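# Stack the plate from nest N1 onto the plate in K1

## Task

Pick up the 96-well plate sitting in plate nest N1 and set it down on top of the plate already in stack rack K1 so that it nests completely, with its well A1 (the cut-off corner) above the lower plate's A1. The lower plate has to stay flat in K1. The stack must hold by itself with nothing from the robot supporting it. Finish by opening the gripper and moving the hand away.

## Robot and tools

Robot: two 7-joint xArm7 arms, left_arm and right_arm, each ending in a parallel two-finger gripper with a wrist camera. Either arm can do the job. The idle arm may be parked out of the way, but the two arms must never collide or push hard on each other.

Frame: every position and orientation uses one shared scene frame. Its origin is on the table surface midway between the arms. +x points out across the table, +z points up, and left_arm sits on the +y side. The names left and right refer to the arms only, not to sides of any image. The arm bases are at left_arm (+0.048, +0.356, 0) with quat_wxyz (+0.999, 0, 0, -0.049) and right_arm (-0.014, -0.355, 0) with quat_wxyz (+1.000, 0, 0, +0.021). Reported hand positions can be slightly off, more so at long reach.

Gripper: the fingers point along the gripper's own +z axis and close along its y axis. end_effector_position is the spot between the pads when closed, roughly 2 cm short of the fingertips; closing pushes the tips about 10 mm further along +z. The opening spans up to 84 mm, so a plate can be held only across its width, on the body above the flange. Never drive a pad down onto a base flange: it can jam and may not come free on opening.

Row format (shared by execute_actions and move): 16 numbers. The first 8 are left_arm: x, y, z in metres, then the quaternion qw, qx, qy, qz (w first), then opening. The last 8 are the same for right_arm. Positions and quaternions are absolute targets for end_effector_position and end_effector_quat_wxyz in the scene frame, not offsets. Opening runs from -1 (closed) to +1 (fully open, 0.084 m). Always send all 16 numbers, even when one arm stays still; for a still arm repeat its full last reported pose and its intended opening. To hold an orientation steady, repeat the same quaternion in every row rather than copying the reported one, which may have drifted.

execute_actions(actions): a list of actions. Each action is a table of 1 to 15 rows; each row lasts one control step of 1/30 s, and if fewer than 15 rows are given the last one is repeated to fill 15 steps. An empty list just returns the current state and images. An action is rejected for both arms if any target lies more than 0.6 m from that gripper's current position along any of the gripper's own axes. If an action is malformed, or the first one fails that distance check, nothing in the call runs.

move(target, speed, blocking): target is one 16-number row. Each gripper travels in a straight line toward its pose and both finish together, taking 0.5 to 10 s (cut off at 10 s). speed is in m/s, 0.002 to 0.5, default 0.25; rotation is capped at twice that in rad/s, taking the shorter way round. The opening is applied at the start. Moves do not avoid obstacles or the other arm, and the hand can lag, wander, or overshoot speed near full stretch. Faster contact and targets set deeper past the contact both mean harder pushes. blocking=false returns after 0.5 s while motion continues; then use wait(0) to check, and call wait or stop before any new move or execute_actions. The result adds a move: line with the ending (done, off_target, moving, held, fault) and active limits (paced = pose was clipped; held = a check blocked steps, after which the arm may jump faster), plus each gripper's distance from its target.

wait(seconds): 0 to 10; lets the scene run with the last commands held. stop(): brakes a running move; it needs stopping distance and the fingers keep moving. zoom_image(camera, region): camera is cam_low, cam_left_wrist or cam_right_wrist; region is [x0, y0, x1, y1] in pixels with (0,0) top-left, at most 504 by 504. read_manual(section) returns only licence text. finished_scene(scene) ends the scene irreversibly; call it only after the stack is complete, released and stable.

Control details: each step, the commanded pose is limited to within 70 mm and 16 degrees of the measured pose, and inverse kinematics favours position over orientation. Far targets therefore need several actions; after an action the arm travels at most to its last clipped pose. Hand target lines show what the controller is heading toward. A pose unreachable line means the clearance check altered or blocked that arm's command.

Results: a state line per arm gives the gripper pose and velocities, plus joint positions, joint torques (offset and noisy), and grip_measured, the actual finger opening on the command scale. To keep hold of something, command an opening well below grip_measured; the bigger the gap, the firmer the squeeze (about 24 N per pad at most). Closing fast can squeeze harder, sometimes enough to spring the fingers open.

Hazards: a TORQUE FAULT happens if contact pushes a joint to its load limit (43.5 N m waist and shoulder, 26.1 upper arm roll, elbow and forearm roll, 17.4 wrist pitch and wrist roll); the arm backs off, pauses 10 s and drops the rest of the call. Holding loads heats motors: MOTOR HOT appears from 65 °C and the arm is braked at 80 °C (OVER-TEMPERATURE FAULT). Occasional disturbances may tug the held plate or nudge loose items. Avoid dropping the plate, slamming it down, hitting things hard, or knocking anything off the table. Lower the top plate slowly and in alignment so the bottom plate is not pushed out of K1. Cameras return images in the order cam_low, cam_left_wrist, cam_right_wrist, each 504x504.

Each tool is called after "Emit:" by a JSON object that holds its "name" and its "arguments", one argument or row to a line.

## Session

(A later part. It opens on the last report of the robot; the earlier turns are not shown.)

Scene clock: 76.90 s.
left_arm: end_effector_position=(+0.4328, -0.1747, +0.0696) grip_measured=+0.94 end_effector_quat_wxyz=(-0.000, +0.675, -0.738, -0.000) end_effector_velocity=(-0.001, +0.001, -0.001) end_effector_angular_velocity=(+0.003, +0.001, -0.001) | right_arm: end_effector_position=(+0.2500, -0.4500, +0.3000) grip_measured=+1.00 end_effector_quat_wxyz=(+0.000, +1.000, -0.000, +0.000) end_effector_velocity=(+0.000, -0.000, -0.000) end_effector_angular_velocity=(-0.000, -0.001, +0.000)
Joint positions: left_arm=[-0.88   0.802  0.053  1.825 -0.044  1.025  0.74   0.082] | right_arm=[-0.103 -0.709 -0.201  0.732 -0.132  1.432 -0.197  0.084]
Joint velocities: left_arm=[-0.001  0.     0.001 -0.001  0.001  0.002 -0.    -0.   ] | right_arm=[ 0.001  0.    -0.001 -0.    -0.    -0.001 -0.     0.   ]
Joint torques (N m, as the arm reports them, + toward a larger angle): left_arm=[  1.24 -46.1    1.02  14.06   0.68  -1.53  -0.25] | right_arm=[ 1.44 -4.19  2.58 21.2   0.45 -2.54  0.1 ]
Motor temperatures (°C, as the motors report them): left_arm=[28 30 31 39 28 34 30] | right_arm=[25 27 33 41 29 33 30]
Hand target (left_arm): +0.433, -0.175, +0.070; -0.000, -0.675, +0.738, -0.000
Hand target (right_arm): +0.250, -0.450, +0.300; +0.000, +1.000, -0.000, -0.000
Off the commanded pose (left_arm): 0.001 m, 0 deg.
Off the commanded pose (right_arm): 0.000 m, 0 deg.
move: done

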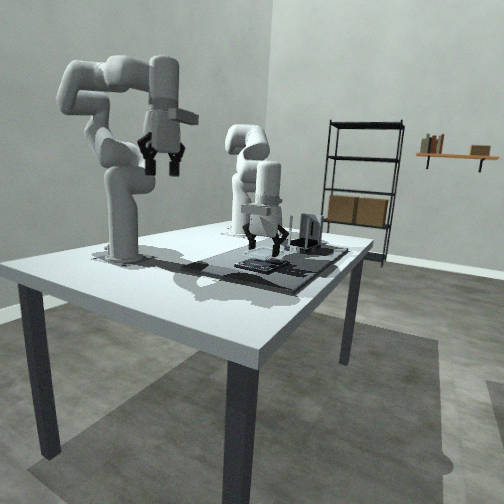

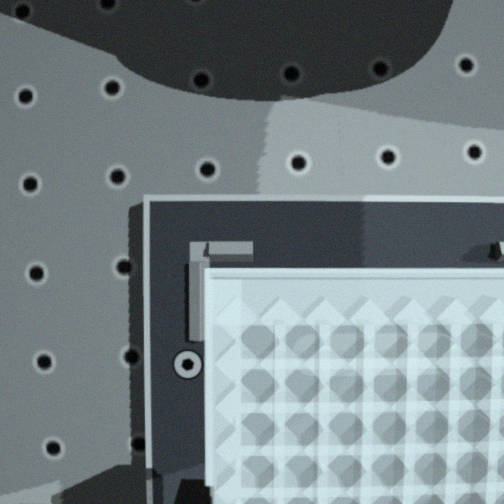

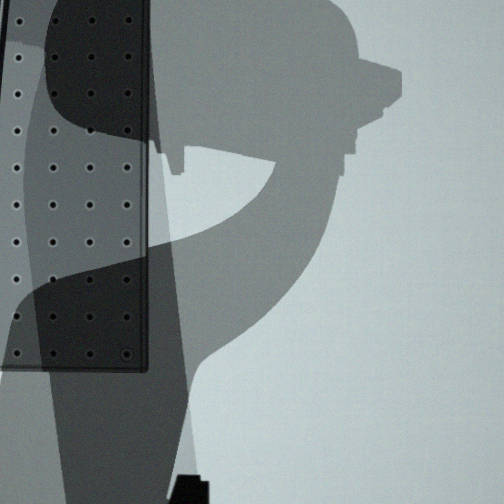

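Emit:
{"name": "move", "arguments": {
  "target": [0.44,-0.03,0.21,0,0.67,-0.742,0,0.5,0.25,-0.45,0.3,0,1,0,0,1]
}}

Emit:
{"name": "move", "arguments": {
  "target": [0.4564,0.1865,0.2,0,0.6626,-0.749,0,0.5,0.25,-0.45,0.3,0,1,0,0,1]
}}

Emit:
{"name": "zoom_image", "arguments": {
  "camera": "cam_low",
  "region": [260,170,360,260]
}}

Scene clock: 85.00 s.
left_arm: end_effector_position=(+0.4394, -0.0299, +0.2088) grip_measured=+0.94 end_effector_quat_wxyz=(-0.000, +0.670, -0.743, -0.001) end_effector_velocity=(+0.005, +0.003, +0.007) end_effector_angular_velocity=(-0.009, -0.010, +0.008) | right_arm: end_effector_position=(+0.2500, -0.4500, +0.3000) grip_measured=+1.00 end_effector_quat_wxyz=(-0.000, +1.000, +0.000, +0.000) end_effector_velocity=(-0.000, -0.000, +0.000) end_effector_angular_velocity=(+0.000, -0.001, -0.003)
Joint positions: left_arm=[-0.78   0.279  0.115  1.414 -0.035  1.138  0.919  0.082] | right_arm=[-0.103 -0.709 -0.201  0.732 -0.132  1.432 -0.197  0.084]
Joint velocities: left_arm=[ 0.004 -0.011  0.006  0.002  0.001 -0.     0.001 -0.   ] | right_arm=[-0.002  0.    -0.     0.     0.    -0.     0.002  0.   ]
Joint torques (N m, as the arm reports them, + toward a larger angle): left_arm=[  1.06 -34.85   0.88  14.44   0.67  -1.52  -0.19] | right_arm=[ 2.05 -4.07  2.37 21.04  0.81 -2.62  0.27]
Motor temperatures (°C, as the motors report them): left_arm=[28 30 31 40 28 34 30] | right_arm=[25 27 33 41 29 33 30]
Hand target (left_arm): +0.440, -0.030, +0.210; +0.000, -0.670, +0.742, -0.000
Hand target (right_arm): +0.250, -0.450, +0.300; -0.000, +1.000, -0.000, +0.000
Off the commanded pose (left_arm): 0.001 m, 0 deg.
Off the commanded pose (right_arm): 0.000 m, 0 deg.
move: done

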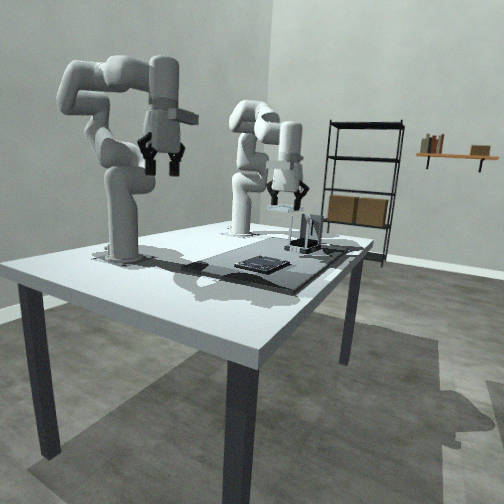

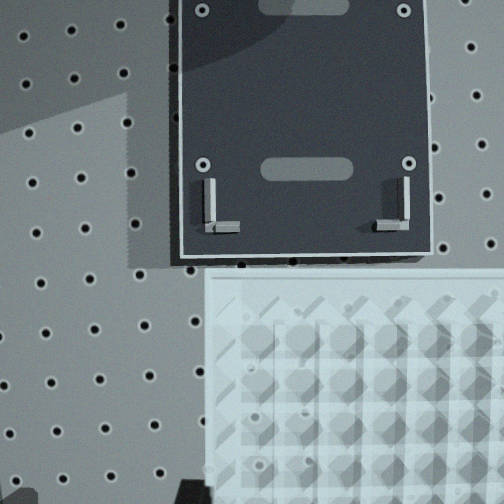

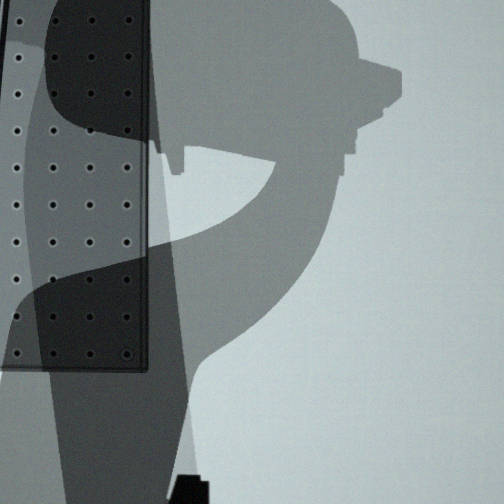

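Scene clock: 86.37 s.
left_arm: end_effector_position=(+0.4567, +0.1856, +0.1995) grip_measured=+0.94 end_effector_quat_wxyz=(-0.000, +0.662, -0.749, -0.000) end_effector_velocity=(+0.002, +0.006, +0.000) end_effector_angular_velocity=(-0.000, +0.000, +0.007) | right_arm: end_effector_position=(+0.2500, -0.4500, +0.3000) grip_measured=+1.00 end_effector_quat_wxyz=(-0.000, +1.000, -0.000, +0.000) end_effector_velocity=(-0.000, -0.000, +0.000) end_effector_angular_velocity=(-0.001, +0.001, -0.002)
Joint positions: left_arm=[-0.588 -0.066  0.287  0.961  0.023  1.024  1.282  0.082] | right_arm=[-0.103 -0.709 -0.201  0.732 -0.132  1.432 -0.197  0.084]
Joint velocities: left_arm=[ 0.006 -0.003  0.007 -0.003  0.001  0.     0.006 -0.   ] | right_arm=[-0.002 -0.     0.002  0.     0.     0.001  0.001  0.   ]
Joint torques (N m, as the arm reports them, + toward a larger angle): left_arm=[  1.08 -22.9    0.27  14.03   0.57  -1.55  -0.35] | right_arm=[ 1.82 -4.    2.4  20.77  0.9  -2.62  0.18]
Motor temperatures (°C, as the motors report them): left_arm=[28 30 31 40 28 34 30] | right_arm=[25 27 33 41 29 33 30]
Hand target (left_arm): +0.457, +0.187, +0.200; +0.000, -0.663, +0.749, -0.000
Hand target (right_arm): +0.250, -0.450, +0.300; +0.000, +1.000, -0.000, +0.000
Off the commanded pose (left_arm): 0.001 m, 0 deg.
Off the commanded pose (right_arm): 0.000 m, 0 deg.
move: done

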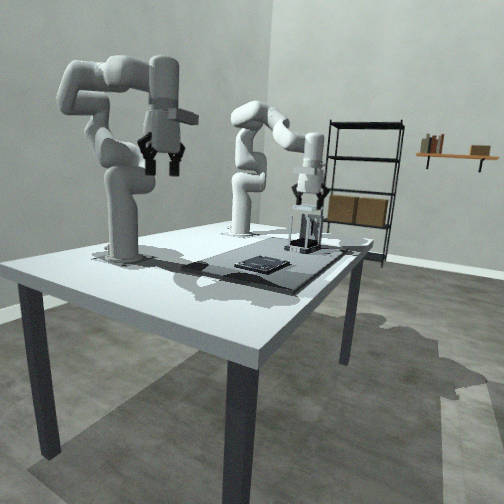

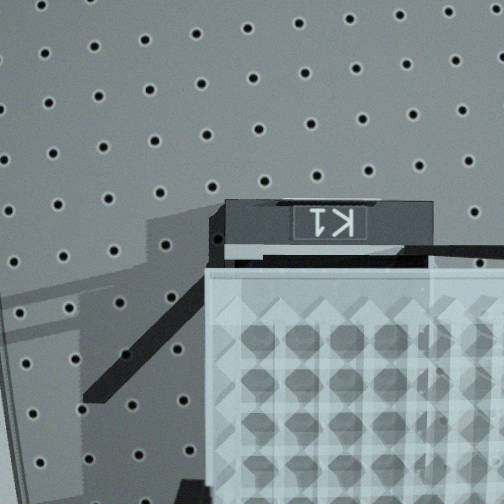

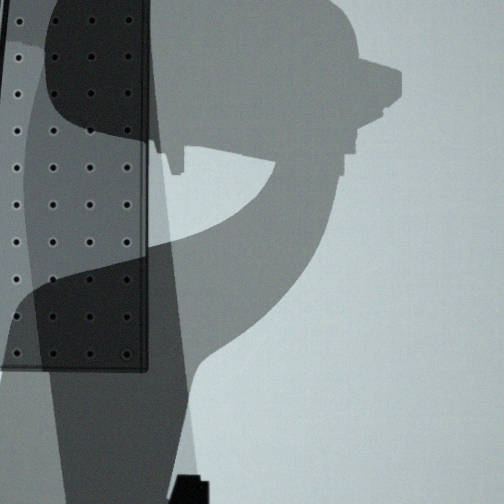

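Region (260, 170, 360, 260) of cam_low's 504x504 image, scaled by 5.040, with more detail than that image has; it fills the top 454 rows of this view, and the rest is white.

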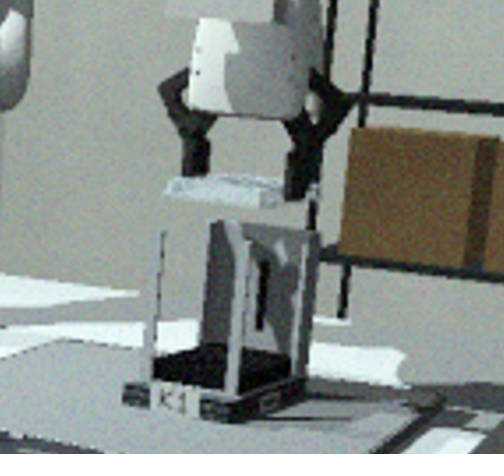

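Emit:
{"name": "wait", "arguments": {
  "seconds": 0
}}

Emit:
{"name": "zoom_image", "arguments": {
  "camera": "cam_left_wrist",
  "region": [190,185,504,300]
}}

Scene clock: 98.33 s.
left_arm: end_effector_position=(+0.4569, +0.1865, +0.1996) grip_measured=+0.94 end_effector_quat_wxyz=(-0.000, +0.663, -0.749, +0.000) end_effector_velocity=(+0.000, +0.000, -0.000) end_effector_angular_velocity=(+0.001, +0.001, +0.001) | right_arm: end_effector_position=(+0.2500, -0.4500, +0.3000) grip_measured=+1.00 end_effector_quat_wxyz=(+0.000, +1.000, +0.000, +0.000) end_effector_velocity=(-0.000, -0.000, +0.000) end_effector_angular_velocity=(+0.001, -0.001, -0.002)
Joint positions: left_arm=[-0.587 -0.066  0.288  0.961  0.023  1.024  1.283  0.082] | right_arm=[-0.103 -0.709 -0.201  0.732 -0.132  1.432 -0.197  0.084]
Joint velocities: left_arm=[0.001 0.002 0.    0.001 0.    0.    0.    0.   ] | right_arm=[-0.     0.    -0.002  0.     0.    -0.    -0.     0.   ]
Joint torques (N m, as the arm reports them, + toward a larger angle): left_arm=[  0.38 -22.97   0.41  13.75   0.71  -1.32  -0.24] | right_arm=[ 1.43 -3.12  2.88 20.98  0.66 -2.75  0.2 ]
Motor temperatures (°C, as the motors report them): left_arm=[28 29 31 40 28 34 30] | right_arm=[25 27 33 41 29 33 30]
Hand target (left_arm): +0.457, +0.187, +0.200; +0.000, -0.663, +0.749, -0.000
Hand target (right_arm): +0.250, -0.450, +0.300; +0.000, +1.000, -0.000, +0.000
Off the commanded pose (left_arm): 0.001 m, 0 deg.
Off the commanded pose (right_arm): 0.000 m, 0 deg.

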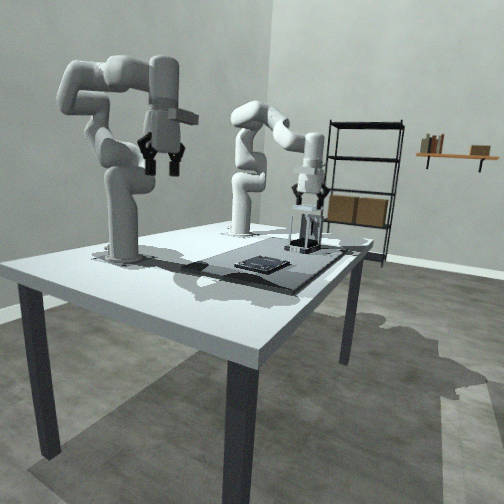

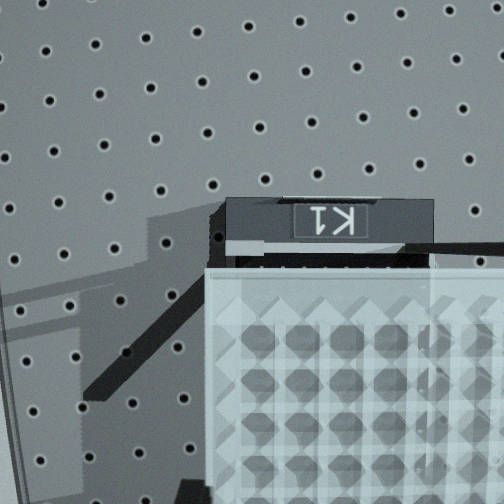

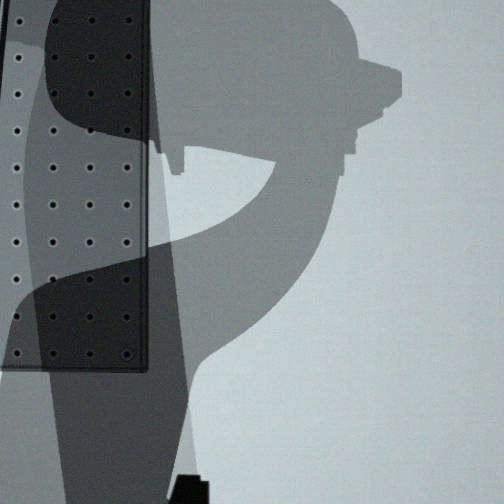

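Region (190, 185, 504, 300) of cam_left_wrist's 504x504 image, scaled by 1.605, with more detail than that image has; it fills the top 185 rows of this view, and the rest is white.

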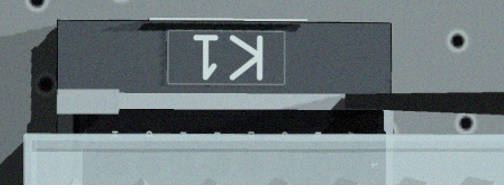

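Emit:
{"name": "move", "arguments": {
  "target": [0.4546,0.1849,0.175,0,0.6593,-0.7518,0,0.5,0.25,-0.45,0.3,0,1,0,0,1],
  "speed": 0.04
}}

Emit:
{"name": "zoom_image", "arguments": {
  "camera": "cam_left_wrist",
  "region": [190,185,504,300]
}}

Scene clock: 114.63 s.
left_arm: end_effector_position=(+0.4548, +0.1848, +0.1752) grip_measured=+0.94 end_effector_quat_wxyz=(-0.000, +0.659, -0.752, +0.000) end_effector_velocity=(+0.001, -0.000, -0.000) end_effector_angular_velocity=(-0.001, -0.002, +0.000) | right_arm: end_effector_position=(+0.2500, -0.4500, +0.3000) grip_measured=+1.00 end_effector_quat_wxyz=(+0.000, +1.000, +0.000, -0.000) end_effector_velocity=(+0.000, +0.000, +0.000) end_effector_angular_velocity=(-0.001, -0.001, +0.001)
Joint positions: left_arm=[-0.589 -0.04   0.288  0.915  0.014  0.953  1.293  0.082] | right_arm=[-0.103 -0.709 -0.201  0.732 -0.132  1.432 -0.197  0.084]
Joint velocities: left_arm=[ 0.     0.001 -0.    -0.    -0.001 -0.003  0.001  0.   ] | right_arm=[ 0.    -0.     0.001  0.     0.    -0.001  0.    -0.   ]
Joint torques (N m, as the arm reports them, + toward a larger angle): left_arm=[  0.75 -23.01   0.38  13.63   0.56  -1.46  -0.15] | right_arm=[ 2.19 -3.93  2.16 20.93  0.28 -2.66  0.45]
Motor temperatures (°C, as the motors report them): left_arm=[28 29 31 40 28 34 30] | right_arm=[25 27 33 41 29 33 30]
Hand target (left_arm): +0.455, +0.185, +0.175; -0.000, -0.659, +0.752, +0.000
Hand target (right_arm): +0.250, -0.450, +0.300; +0.000, +1.000, -0.000, +0.000
Off the commanded pose (left_arm): 0.000 m, 0 deg.
Off the commanded pose (right_arm): 0.000 m, 0 deg.
move: done

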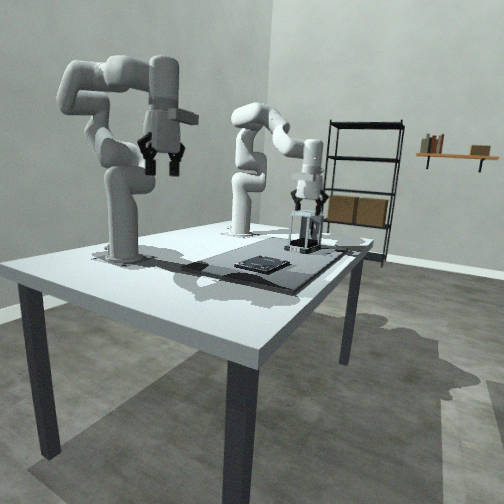

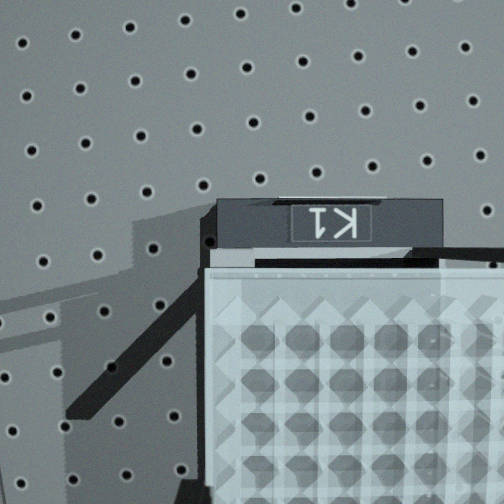

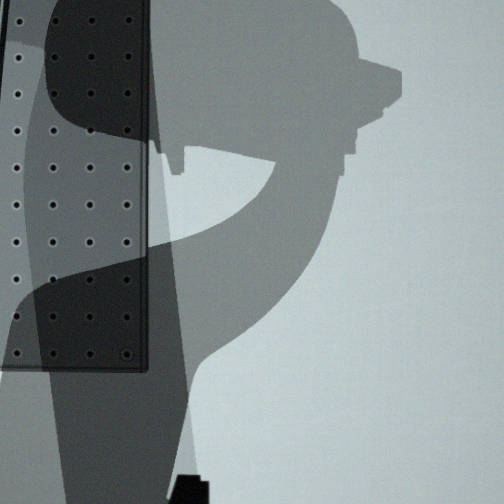

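Region (190, 185, 504, 300) of cam_left_wrist's 504x504 image, scaled by 1.605, with more detail than that image has; it fills the top 185 rows of this view, and the rest is white.

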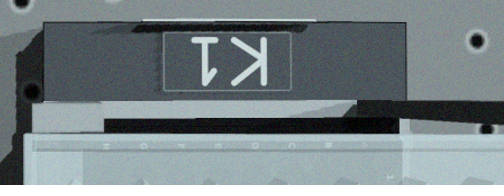

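Emit:
{"name": "move", "arguments": {
  "target": [0.4546,0.1854,0.15,0,0.6593,-0.7518,0,0.5,0.25,-0.45,0.3,0,1,0,0,1],
  "speed": 0.015
}}

Emit:
{"name": "zoom_image", "arguments": {
  "camera": "cam_low",
  "region": [270,190,340,260]
}}

Scene clock: 124.83 s.
left_arm: end_effector_position=(+0.4540, +0.1855, +0.1496) grip_measured=+0.93 end_effector_quat_wxyz=(+0.001, +0.659, -0.752, -0.001) end_effector_velocity=(+0.001, -0.000, +0.000) end_effector_angular_velocity=(-0.003, -0.004, +0.001) | right_arm: end_effector_position=(+0.2500, -0.4500, +0.3000) grip_measured=+1.00 end_effector_quat_wxyz=(-0.000, +1.000, -0.000, -0.000) end_effector_velocity=(-0.000, -0.000, -0.000) end_effector_angular_velocity=(+0.000, -0.000, -0.001)
Joint positions: left_arm=[-0.587 -0.002  0.289  0.877  0.001  0.881  1.304  0.082] | right_arm=[-0.103 -0.709 -0.201  0.732 -0.132  1.432 -0.197  0.084]
Joint velocities: left_arm=[ 0.001 -0.     0.    -0.001 -0.001 -0.005  0.001  0.   ] | right_arm=[-0.    -0.    -0.    -0.001  0.    -0.     0.001 -0.   ]
Joint torques (N m, as the arm reports them, + toward a larger angle): left_arm=[  2.1  -22.97   2.09  16.     1.78  -3.35   0.74] | right_arm=[ 1.85 -4.96  2.29 20.72  0.47 -2.76  0.39]
Motor temperatures (°C, as the motors report them): left_arm=[28 28 31 40 28 34 30] | right_arm=[25 27 33 41 29 33 30]
Hand target (left_arm): +0.455, +0.185, +0.150; +0.000, -0.659, +0.752, +0.000
Hand target (right_arm): +0.250, -0.450, +0.300; +0.000, +1.000, +0.000, +0.000
Off the commanded pose (left_arm): 0.001 m, 0 deg.
Off the commanded pose (right_arm): 0.000 m, 0 deg.
move: done

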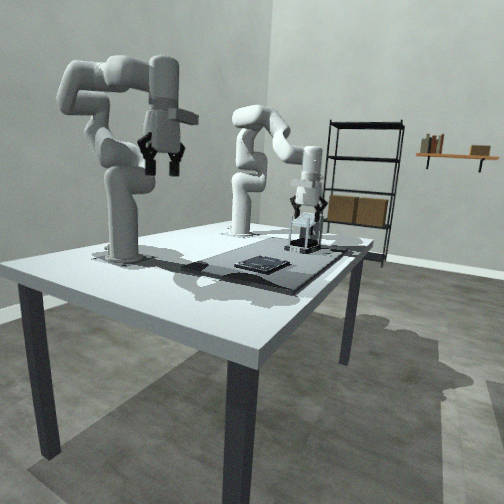

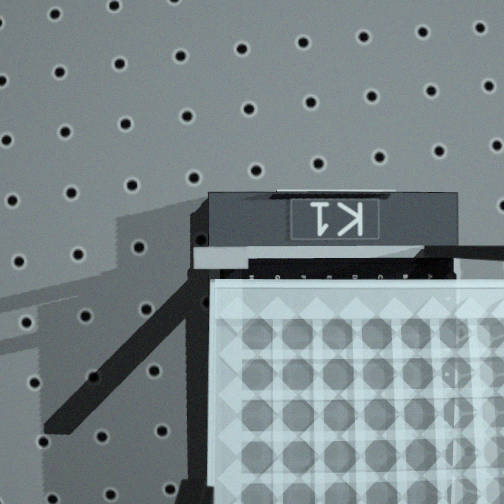

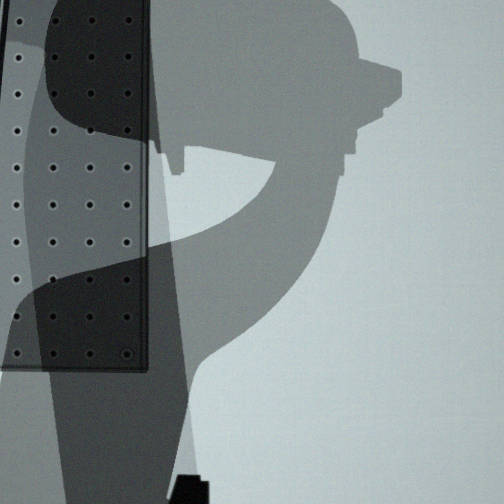

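Region (270, 190, 340, 260) of cam_low's 504x504 image, scaled by 7.200, with more detail than that image has.

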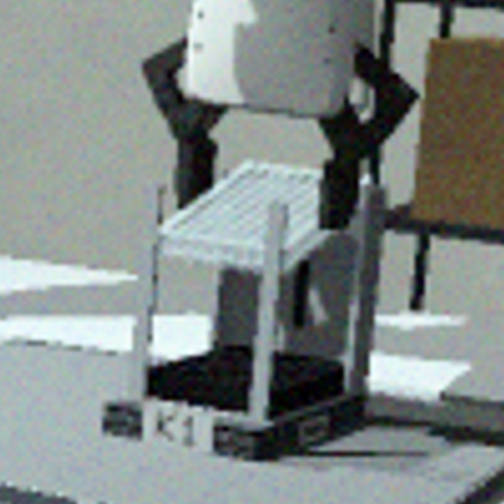

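Emit:
{"name": "move", "arguments": {
  "target": [0.4540,0.1852,0.157,0,0.6593,-0.7518,0,0.5,0.25,-0.45,0.3,0,1,0,0,1],
  "speed": 0.02
}}

Emit:
{"name": "move", "arguments": {
  "target": [0.4540,0.1852,0.157,0,0.6593,-0.7518,0,0.5,0.42,-0.1,0.36,0.342,0.94,0,0,1],
  "speed": 0.3
}}

Scene clock: 146.17 s.
left_arm: end_effector_position=(+0.4544, +0.1852, +0.1572) grip_measured=+0.93 end_effector_quat_wxyz=(-0.000, +0.659, -0.752, +0.001) end_effector_velocity=(-0.000, -0.000, +0.001) end_effector_angular_velocity=(+0.001, +0.001, -0.001) | right_arm: end_effector_position=(+0.2500, -0.4500, +0.3000) grip_measured=+1.00 end_effector_quat_wxyz=(-0.000, +1.000, -0.000, -0.000) end_effector_velocity=(-0.000, -0.000, -0.000) end_effector_angular_velocity=(-0.000, +0.000, -0.002)
Joint positions: left_arm=[-0.588 -0.015  0.289  0.885  0.006  0.899  1.3    0.082] | right_arm=[-0.103 -0.709 -0.201  0.732 -0.132  1.432 -0.197  0.084]
Joint velocities: left_arm=[-0.001 -0.002  0.     0.001  0.001  0.004 -0.001 -0.   ] | right_arm=[-0.001  0.    -0.    -0.    -0.    -0.001  0.    -0.   ]
Joint torques (N m, as the arm reports them, + toward a larger angle): left_arm=[  2.43 -27.42   2.7   18.2    2.11  -3.56   0.55] | right_arm=[ 1.9  -3.31  2.04 20.72  0.93 -2.82  0.13]
Motor temperatures (°C, as the motors report them): left_arm=[28 28 31 46 28 37 30] | right_arm=[25 27 33 42 29 33 30]
Hand target (left_arm): +0.454, +0.185, +0.157; -0.000, -0.659, +0.752, -0.000
Hand target (right_arm): +0.250, -0.450, +0.300; +0.000, +1.000, +0.000, -0.000
Off the commanded pose (left_arm): 0.000 m, 0 deg.
Off the commanded pose (right_arm): 0.000 m, 0 deg.
move: done

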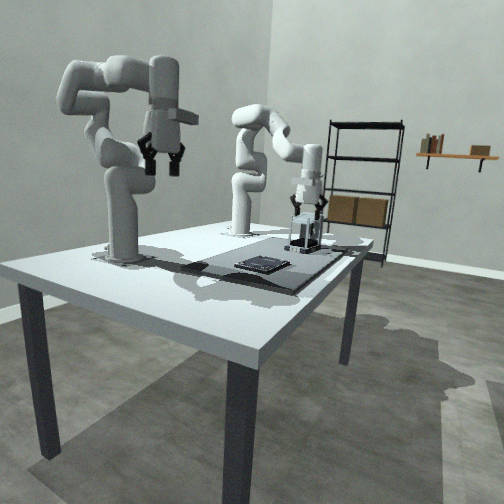

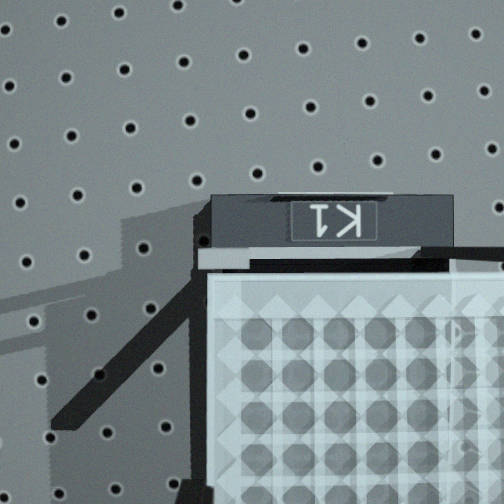

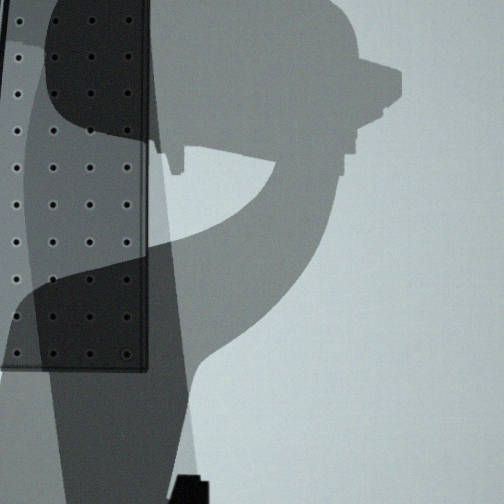

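Scene clock: 148.30 s.
left_arm: end_effector_position=(+0.4541, +0.1852, +0.1571) grip_measured=+0.93 end_effector_quat_wxyz=(-0.000, +0.659, -0.752, +0.000) end_effector_velocity=(-0.000, -0.001, +0.000) end_effector_angular_velocity=(-0.000, -0.000, -0.002) | right_arm: end_effector_position=(+0.4194, -0.1010, +0.3603) grip_measured=+1.00 end_effector_quat_wxyz=(+0.345, +0.939, +0.000, -0.000) end_effector_velocity=(+0.000, +0.002, +0.000) end_effector_angular_velocity=(-0.007, +0.008, -0.002)
Joint positions: left_arm=[-0.588 -0.015  0.289  0.885  0.006  0.9    1.3    0.082] | right_arm=[ 0.428  0.596  0.6    2.168 -0.805  2.202  0.778  0.084]
Joint velocities: left_arm=[-0.002 -0.    -0.001  0.001 -0.     0.001 -0.    -0.   ] | right_arm=[ 0.02   0.023 -0.008  0.038 -0.011  0.022 -0.01  -0.   ]
Joint torques (N m, as the arm reports them, + toward a larger angle): left_arm=[  2.1  -26.67   1.95  16.61   1.76  -2.78   0.41] | right_arm=[  2.19 -28.57   2.76  17.07  -0.53  -0.92   0.17]
Motor temperatures (°C, as the motors report them): left_arm=[28 28 31 46 28 37 30] | right_arm=[25 27 33 41 29 33 30]
Hand target (left_arm): +0.454, +0.185, +0.157; +0.000, -0.659, +0.752, +0.000
Hand target (right_arm): +0.419, -0.101, +0.360; +0.346, +0.938, +0.000, -0.001
Off the commanded pose (left_arm): 0.000 m, 0 deg.
Off the commanded pose (right_arm): 0.001 m, 0 deg.
move: done

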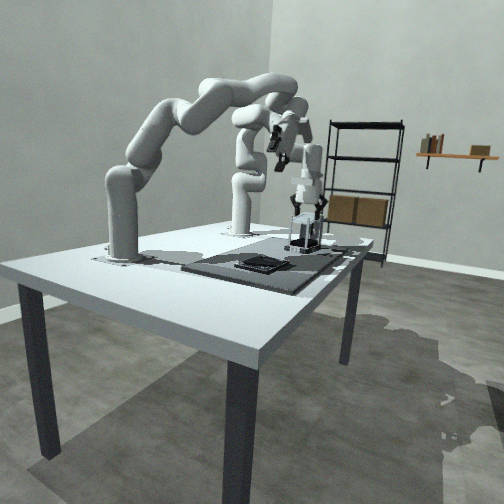

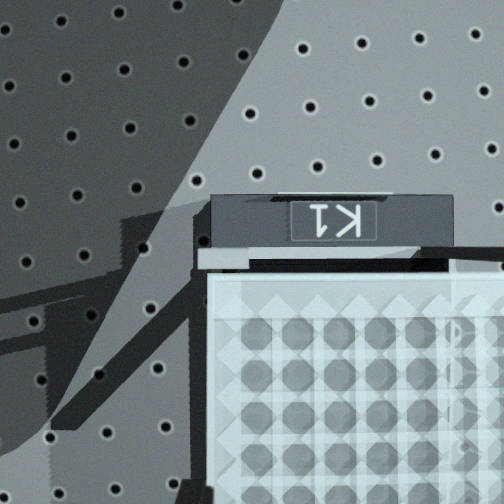

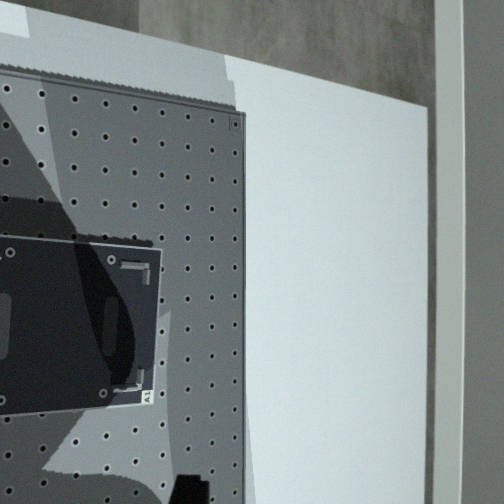

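Emit:
{"name": "move", "arguments": {
  "target": [0.4540,0.1852,0.157,0,0.6593,-0.7518,0,0.5,0.40,-0.12,0.3,-0.5,0.866,0,0,1],
  "speed": 0.4
}}

Scene clock: 156.00 s.
left_arm: end_effector_position=(+0.4540, +0.1852, +0.1570) grip_measured=+0.93 end_effector_quat_wxyz=(-0.000, +0.659, -0.752, +0.000) end_effector_velocity=(-0.000, +0.000, -0.001) end_effector_angular_velocity=(+0.001, +0.001, -0.000) | right_arm: end_effector_position=(+0.4005, -0.1198, +0.3011) grip_measured=+1.00 end_effector_quat_wxyz=(-0.502, +0.865, +0.000, +0.002) end_effector_velocity=(-0.000, -0.001, -0.002) end_effector_angular_velocity=(+0.008, +0.002, -0.000)
Joint positions: left_arm=[-0.588 -0.015  0.289  0.885  0.006  0.9    1.3    0.082] | right_arm=[-0.335 -0.143  0.368  0.899  1.193  1.281 -0.466  0.084]
Joint velocities: left_arm=[-0.     0.002 -0.    -0.001  0.    -0.001 -0.    -0.   ] | right_arm=[-0.001  0.003 -0.004 -0.005  0.006  0.004 -0.009  0.   ]
Joint torques (N m, as the arm reports them, + toward a larger angle): left_arm=[  1.82 -25.07   1.84  15.72   1.79  -2.5    0.42] | right_arm=[  1.93 -15.1   -0.8   20.55   2.16  -0.34   0.29]
Motor temperatures (°C, as the motors report them): left_arm=[28 28 31 45 28 37 30] | right_arm=[25 28 33 41 29 33 30]
Hand target (left_arm): +0.454, +0.185, +0.157; +0.000, -0.659, +0.752, +0.000
Hand target (right_arm): +0.400, -0.120, +0.301; -0.503, +0.864, -0.000, +0.002
Off the commanded pose (left_arm): 0.000 m, 0 deg.
Off the commanded pose (right_arm): 0.001 m, 0 deg.
move: done

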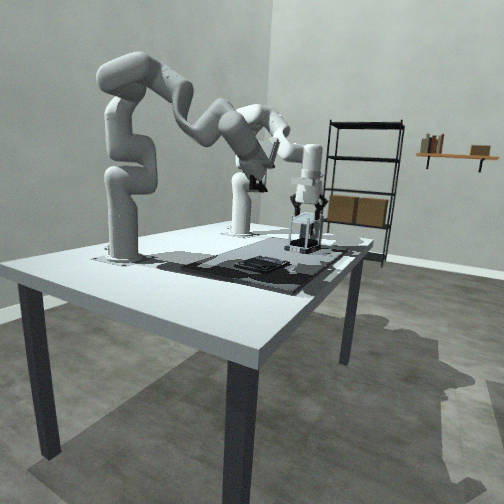

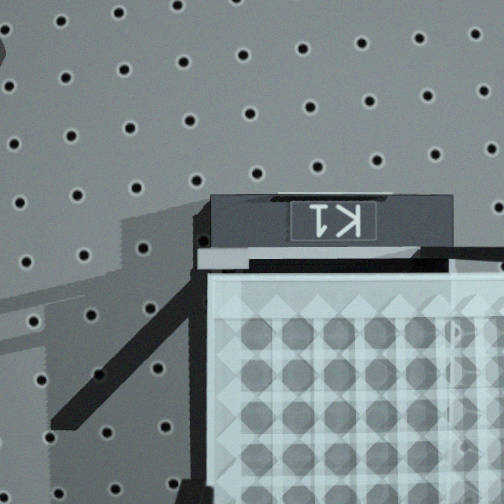

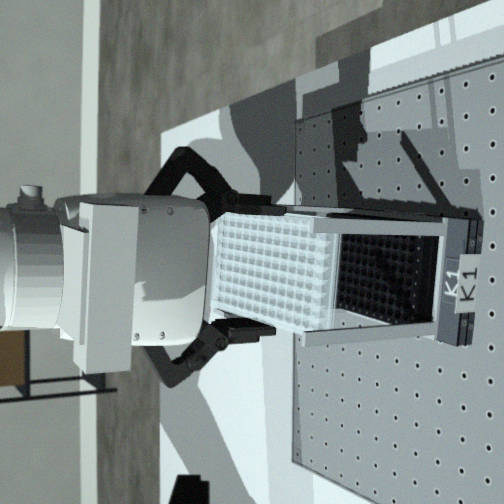

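Emit:
{"name": "zoom_image", "arguments": {
  "camera": "cam_right_wrist",
  "region": [195,185,365,355]
}}

Region (195, 185, 365, 355) of cam_right_wrist's 504x504 image, scaled by 2.965, with more detail than that image has.

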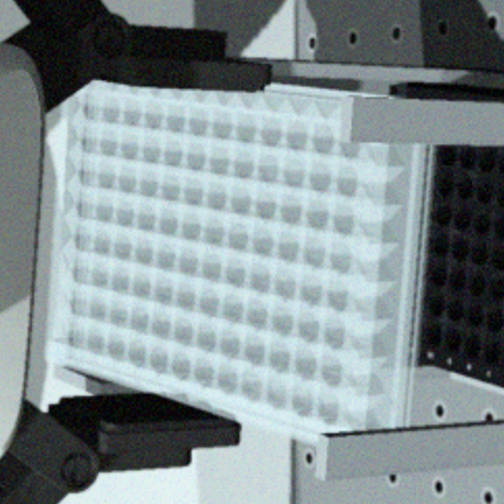

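Emit:
{"name": "move", "arguments": {
  "target": [0.4533,0.1838,0.158,0,0.6593,-0.7518,0,0.5,0.40,-0.12,0.3,-0.5,0.866,0,0,1],
  "speed": 0.005
}}

Emit:
{"name": "move", "arguments": {
  "target": [0.4533,0.1838,0.148,0,0.6593,-0.7518,0,0.5,0.40,-0.12,0.3,-0.5,0.866,0,0,1],
  "speed": 0.01
}}

Emit:
{"name": "zoom_image", "arguments": {
  "camera": "cam_right_wrist",
  "region": [195,185,365,355]
}}

Scene clock: 167.60 s.
left_arm: end_effector_position=(+0.4536, +0.1839, +0.1583) grip_measured=+0.93 end_effector_quat_wxyz=(-0.000, +0.659, -0.752, +0.000) end_effector_velocity=(-0.001, -0.002, -0.000) end_effector_angular_velocity=(+0.001, +0.000, -0.004) | right_arm: end_effector_position=(+0.4000, -0.1200, +0.3000) grip_measured=+1.00 end_effector_quat_wxyz=(-0.500, +0.866, -0.000, +0.000) end_effector_velocity=(+0.001, -0.001, +0.000) end_effector_angular_velocity=(-0.000, -0.001, -0.002)
Joint positions: left_arm=[-0.591 -0.017  0.288  0.886  0.006  0.902  1.296  0.082] | right_arm=[-0.335 -0.142  0.369  0.899  1.187  1.28  -0.461  0.084]
Joint velocities: left_arm=[-0.004  0.    -0.001 -0.     0.     0.    -0.001  0.   ] | right_arm=[-0.002  0.     0.     0.001 -0.    -0.     0.    -0.   ]
Joint torques (N m, as the arm reports them, + toward a larger angle): left_arm=[  0.83 -24.21   0.36  15.06   1.01  -2.23   0.07] | right_arm=[  2.35 -14.42  -0.95  20.65   1.86  -0.66  -0.19]
Motor temperatures (°C, as the motors report them): left_arm=[28 28 31 45 28 37 30] | right_arm=[25 28 33 41 29 33 30]
Hand target (left_arm): +0.453, +0.184, +0.158; -0.000, -0.659, +0.752, -0.000
Hand target (right_arm): +0.400, -0.120, +0.300; -0.500, +0.866, -0.000, -0.000
Off the commanded pose (left_arm): 0.000 m, 0 deg.
Off the commanded pose (right_arm): 0.000 m, 0 deg.
move: done

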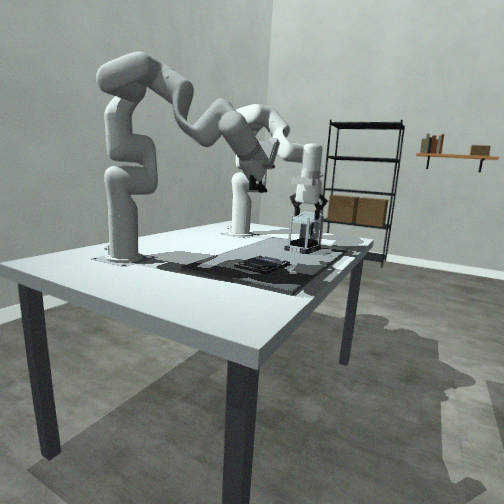

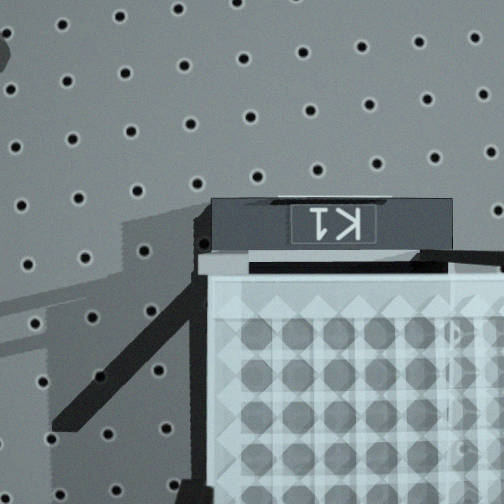

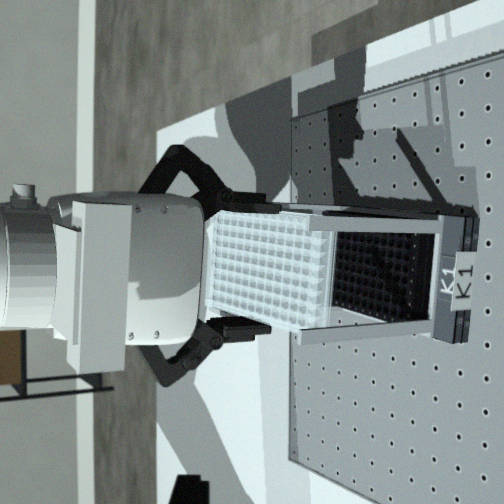

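Scene clock: 168.83 s.
left_arm: end_effector_position=(+0.4535, +0.1838, +0.1482) grip_measured=+0.93 end_effector_quat_wxyz=(-0.000, +0.659, -0.752, +0.000) end_effector_velocity=(+0.001, +0.000, -0.000) end_effector_angular_velocity=(-0.002, -0.002, +0.001) | right_arm: end_effector_position=(+0.4000, -0.1200, +0.3000) grip_measured=+1.00 end_effector_quat_wxyz=(-0.500, +0.866, +0.000, +0.000) end_effector_velocity=(+0.000, -0.000, +0.000) end_effector_angular_velocity=(-0.000, -0.001, -0.000)
Joint positions: left_arm=[-0.59  -0.001  0.288  0.873  0.     0.873  1.3    0.082] | right_arm=[-0.335 -0.142  0.369  0.899  1.187  1.28  -0.461  0.084]
Joint velocities: left_arm=[ 0.001  0.001  0.    -0.001 -0.001 -0.005  0.    -0.   ] | right_arm=[-0.001 -0.     0.     0.    -0.    -0.    -0.    -0.   ]
Joint torques (N m, as the arm reports them, + toward a larger angle): left_arm=[  0.83 -23.94   0.66  13.73   0.73  -1.74   0.1 ] | right_arm=[  2.28 -14.51  -0.66  20.66   1.7   -0.2    0.26]
Motor temperatures (°C, as the motors report them): left_arm=[28 28 31 44 28 37 30] | right_arm=[25 28 33 41 29 33 30]
Hand target (left_arm): +0.453, +0.184, +0.148; +0.000, -0.659, +0.752, +0.000
Hand target (right_arm): +0.400, -0.120, +0.300; -0.500, +0.866, -0.000, -0.000
Off the commanded pose (left_arm): 0.000 m, 0 deg.
Off the commanded pose (right_arm): 0.000 m, 0 deg.
move: done

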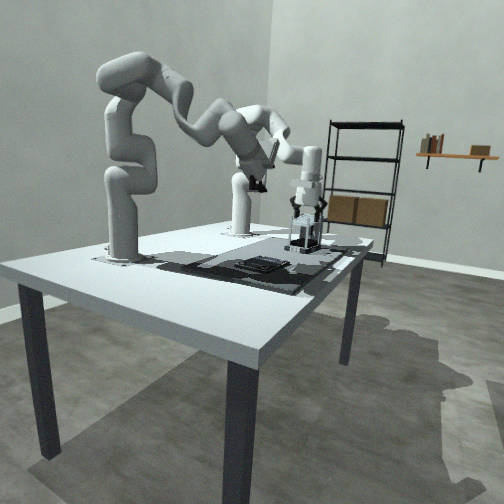

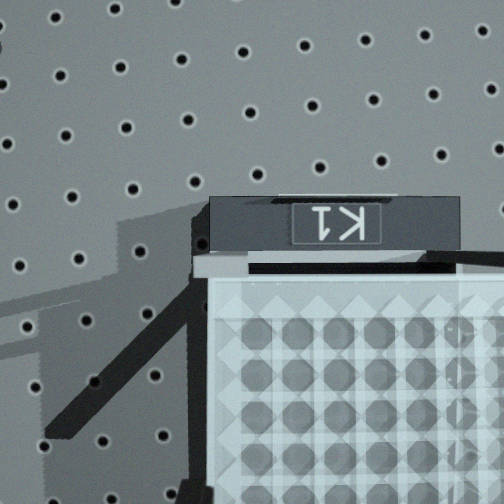

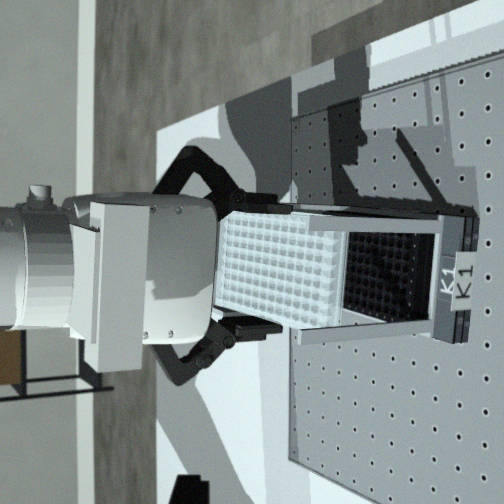

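Region (195, 185, 365, 355) of cam_right_wrist's 504x504 image, scaled by 2.965, with more detail than that image has.

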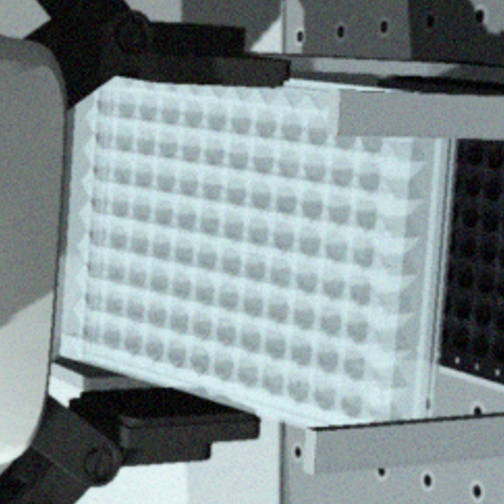

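It is free now. Continue down.

Emit:
{"name": "move", "arguments": {
  "target": [0.4533,0.1838,0.11,0,0.6593,-0.7518,0,0.5,0.40,-0.12,0.3,-0.5,0.866,0,0,1],
  "speed": 0.03
}}

Emit:
{"name": "move", "arguments": {
  "target": [0.4533,0.1838,0.072,0,0.6593,-0.7518,0,0.5,0.40,-0.12,0.3,-0.5,0.866,0,0,1],
  "speed": 0.03
}}

Emit:
{"name": "zoom_image", "arguments": {
  "camera": "cam_low",
  "region": [270,190,340,260]
}}

Scene clock: 175.43 s.
left_arm: end_effector_position=(+0.4535, +0.1837, +0.1101) grip_measured=+0.93 end_effector_quat_wxyz=(-0.000, +0.659, -0.752, +0.000) end_effector_velocity=(+0.001, -0.001, +0.000) end_effector_angular_velocity=(-0.003, -0.004, -0.001) | right_arm: end_effector_position=(+0.4000, -0.1200, +0.3000) grip_measured=+1.00 end_effector_quat_wxyz=(-0.500, +0.866, +0.000, -0.000) end_effector_velocity=(-0.000, +0.001, +0.001) end_effector_angular_velocity=(+0.000, -0.001, +0.002)
Joint positions: left_arm=[-0.588  0.07   0.287  0.83  -0.029  0.762  1.322  0.082] | right_arm=[-0.335 -0.142  0.369  0.899  1.187  1.28  -0.461  0.084]
Joint velocities: left_arm=[-0.     0.001 -0.     0.    -0.002 -0.006  0.001 -0.   ] | right_arm=[ 0.001 -0.     0.001  0.002 -0.     0.001  0.001 -0.   ]
Joint torques (N m, as the arm reports them, + toward a larger angle): left_arm=[  1.09 -25.14   0.88  12.42   0.51  -1.49  -0.2 ] | right_arm=[  2.3  -14.69  -0.54  20.96   2.07  -0.37   0.02]
Motor temperatures (°C, as the motors report them): left_arm=[28 28 31 43 28 36 30] | right_arm=[25 28 33 41 29 33 30]
Hand target (left_arm): +0.453, +0.184, +0.110; -0.000, -0.659, +0.752, -0.000
Hand target (right_arm): +0.400, -0.120, +0.300; -0.500, +0.866, +0.000, -0.000
Off the commanded pose (left_arm): 0.000 m, 0 deg.
Off the commanded pose (right_arm): 0.000 m, 0 deg.
move: done

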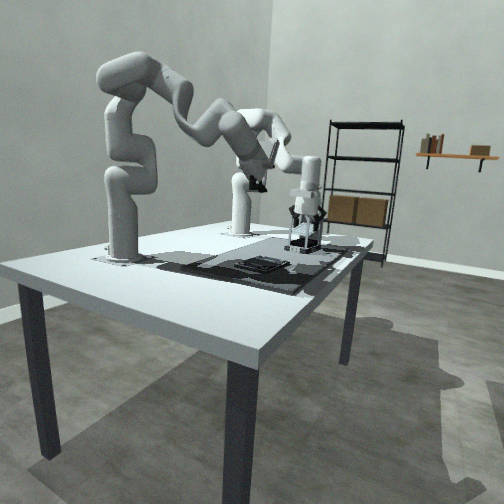

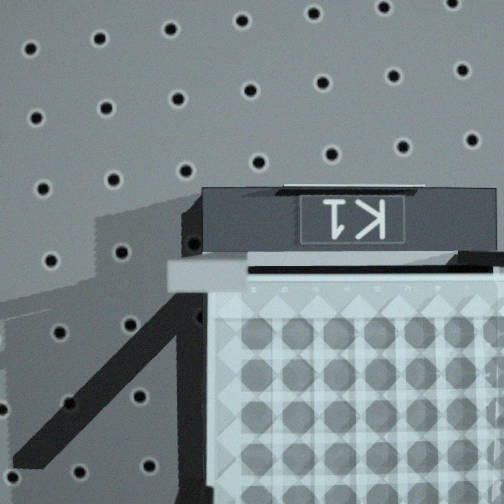

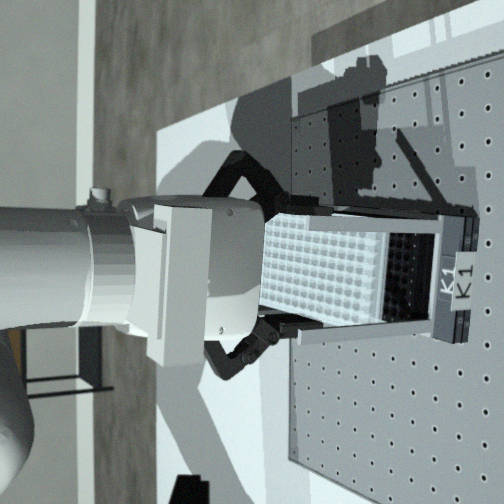

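Scene clock: 177.03 s.
left_arm: end_effector_position=(+0.4538, +0.1838, +0.0723) grip_measured=+0.93 end_effector_quat_wxyz=(-0.000, +0.660, -0.752, +0.000) end_effector_velocity=(-0.001, -0.001, -0.002) end_effector_angular_velocity=(+0.001, +0.002, -0.003) | right_arm: end_effector_position=(+0.4000, -0.1200, +0.3000) grip_measured=+1.00 end_effector_quat_wxyz=(-0.500, +0.866, -0.000, -0.000) end_effector_velocity=(+0.000, -0.000, -0.000) end_effector_angular_velocity=(+0.000, +0.001, -0.001)
Joint positions: left_arm=[-0.583  0.155  0.28   0.801 -0.07   0.653  1.352  0.082] | right_arm=[-0.335 -0.142  0.369  0.899  1.187  1.28  -0.461  0.084]
Joint velocities: left_arm=[-0.002  0.005 -0.001 -0.    -0.001 -0.003  0.002  0.   ] | right_arm=[-0.001  0.     0.    -0.001  0.    -0.     0.001  0.   ]
Joint torques (N m, as the arm reports them, + toward a larger angle): left_arm=[  0.51 -22.9    0.8   10.89   0.86  -1.26   0.06] | right_arm=[  2.09 -15.39  -0.86  20.5    1.58  -0.47   0.18]
Motor temperatures (°C, as the motors report them): left_arm=[28 28 31 43 28 36 30] | right_arm=[25 28 33 41 29 33 30]
Hand target (left_arm): +0.453, +0.184, +0.072; -0.000, -0.659, +0.752, -0.000
Hand target (right_arm): +0.400, -0.120, +0.300; -0.500, +0.866, +0.000, +0.000
Off the commanded pose (left_arm): 0.001 m, 0 deg.
Off the commanded pose (right_arm): 0.000 m, 0 deg.
move: done

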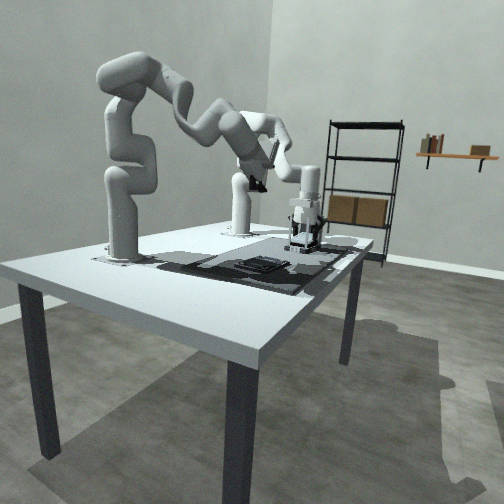

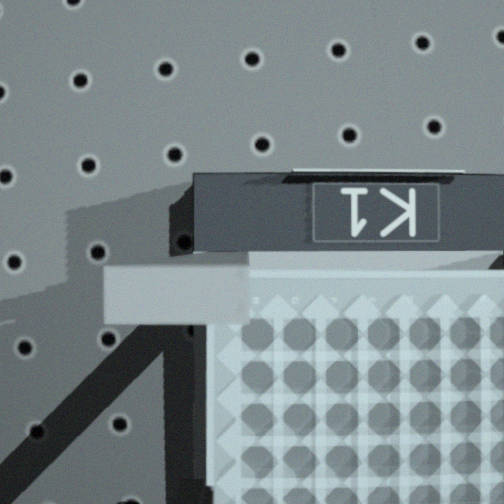

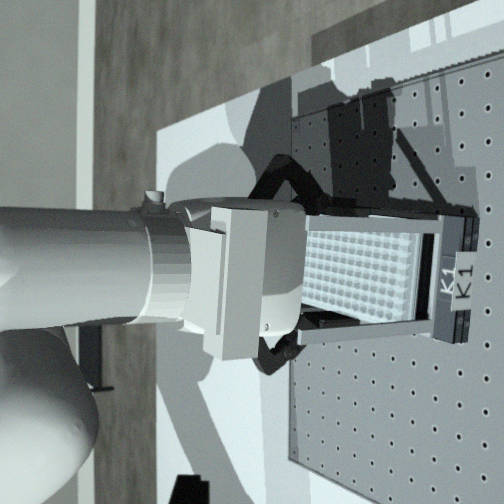

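Region (270, 190, 340, 260) of cam_low's 504x504 image, scaled by 7.200, with more detail than that image has.

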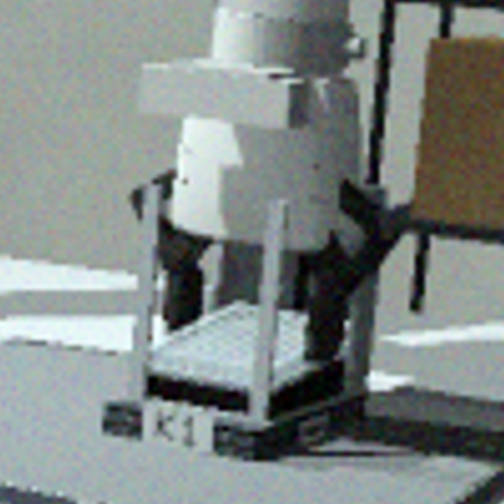

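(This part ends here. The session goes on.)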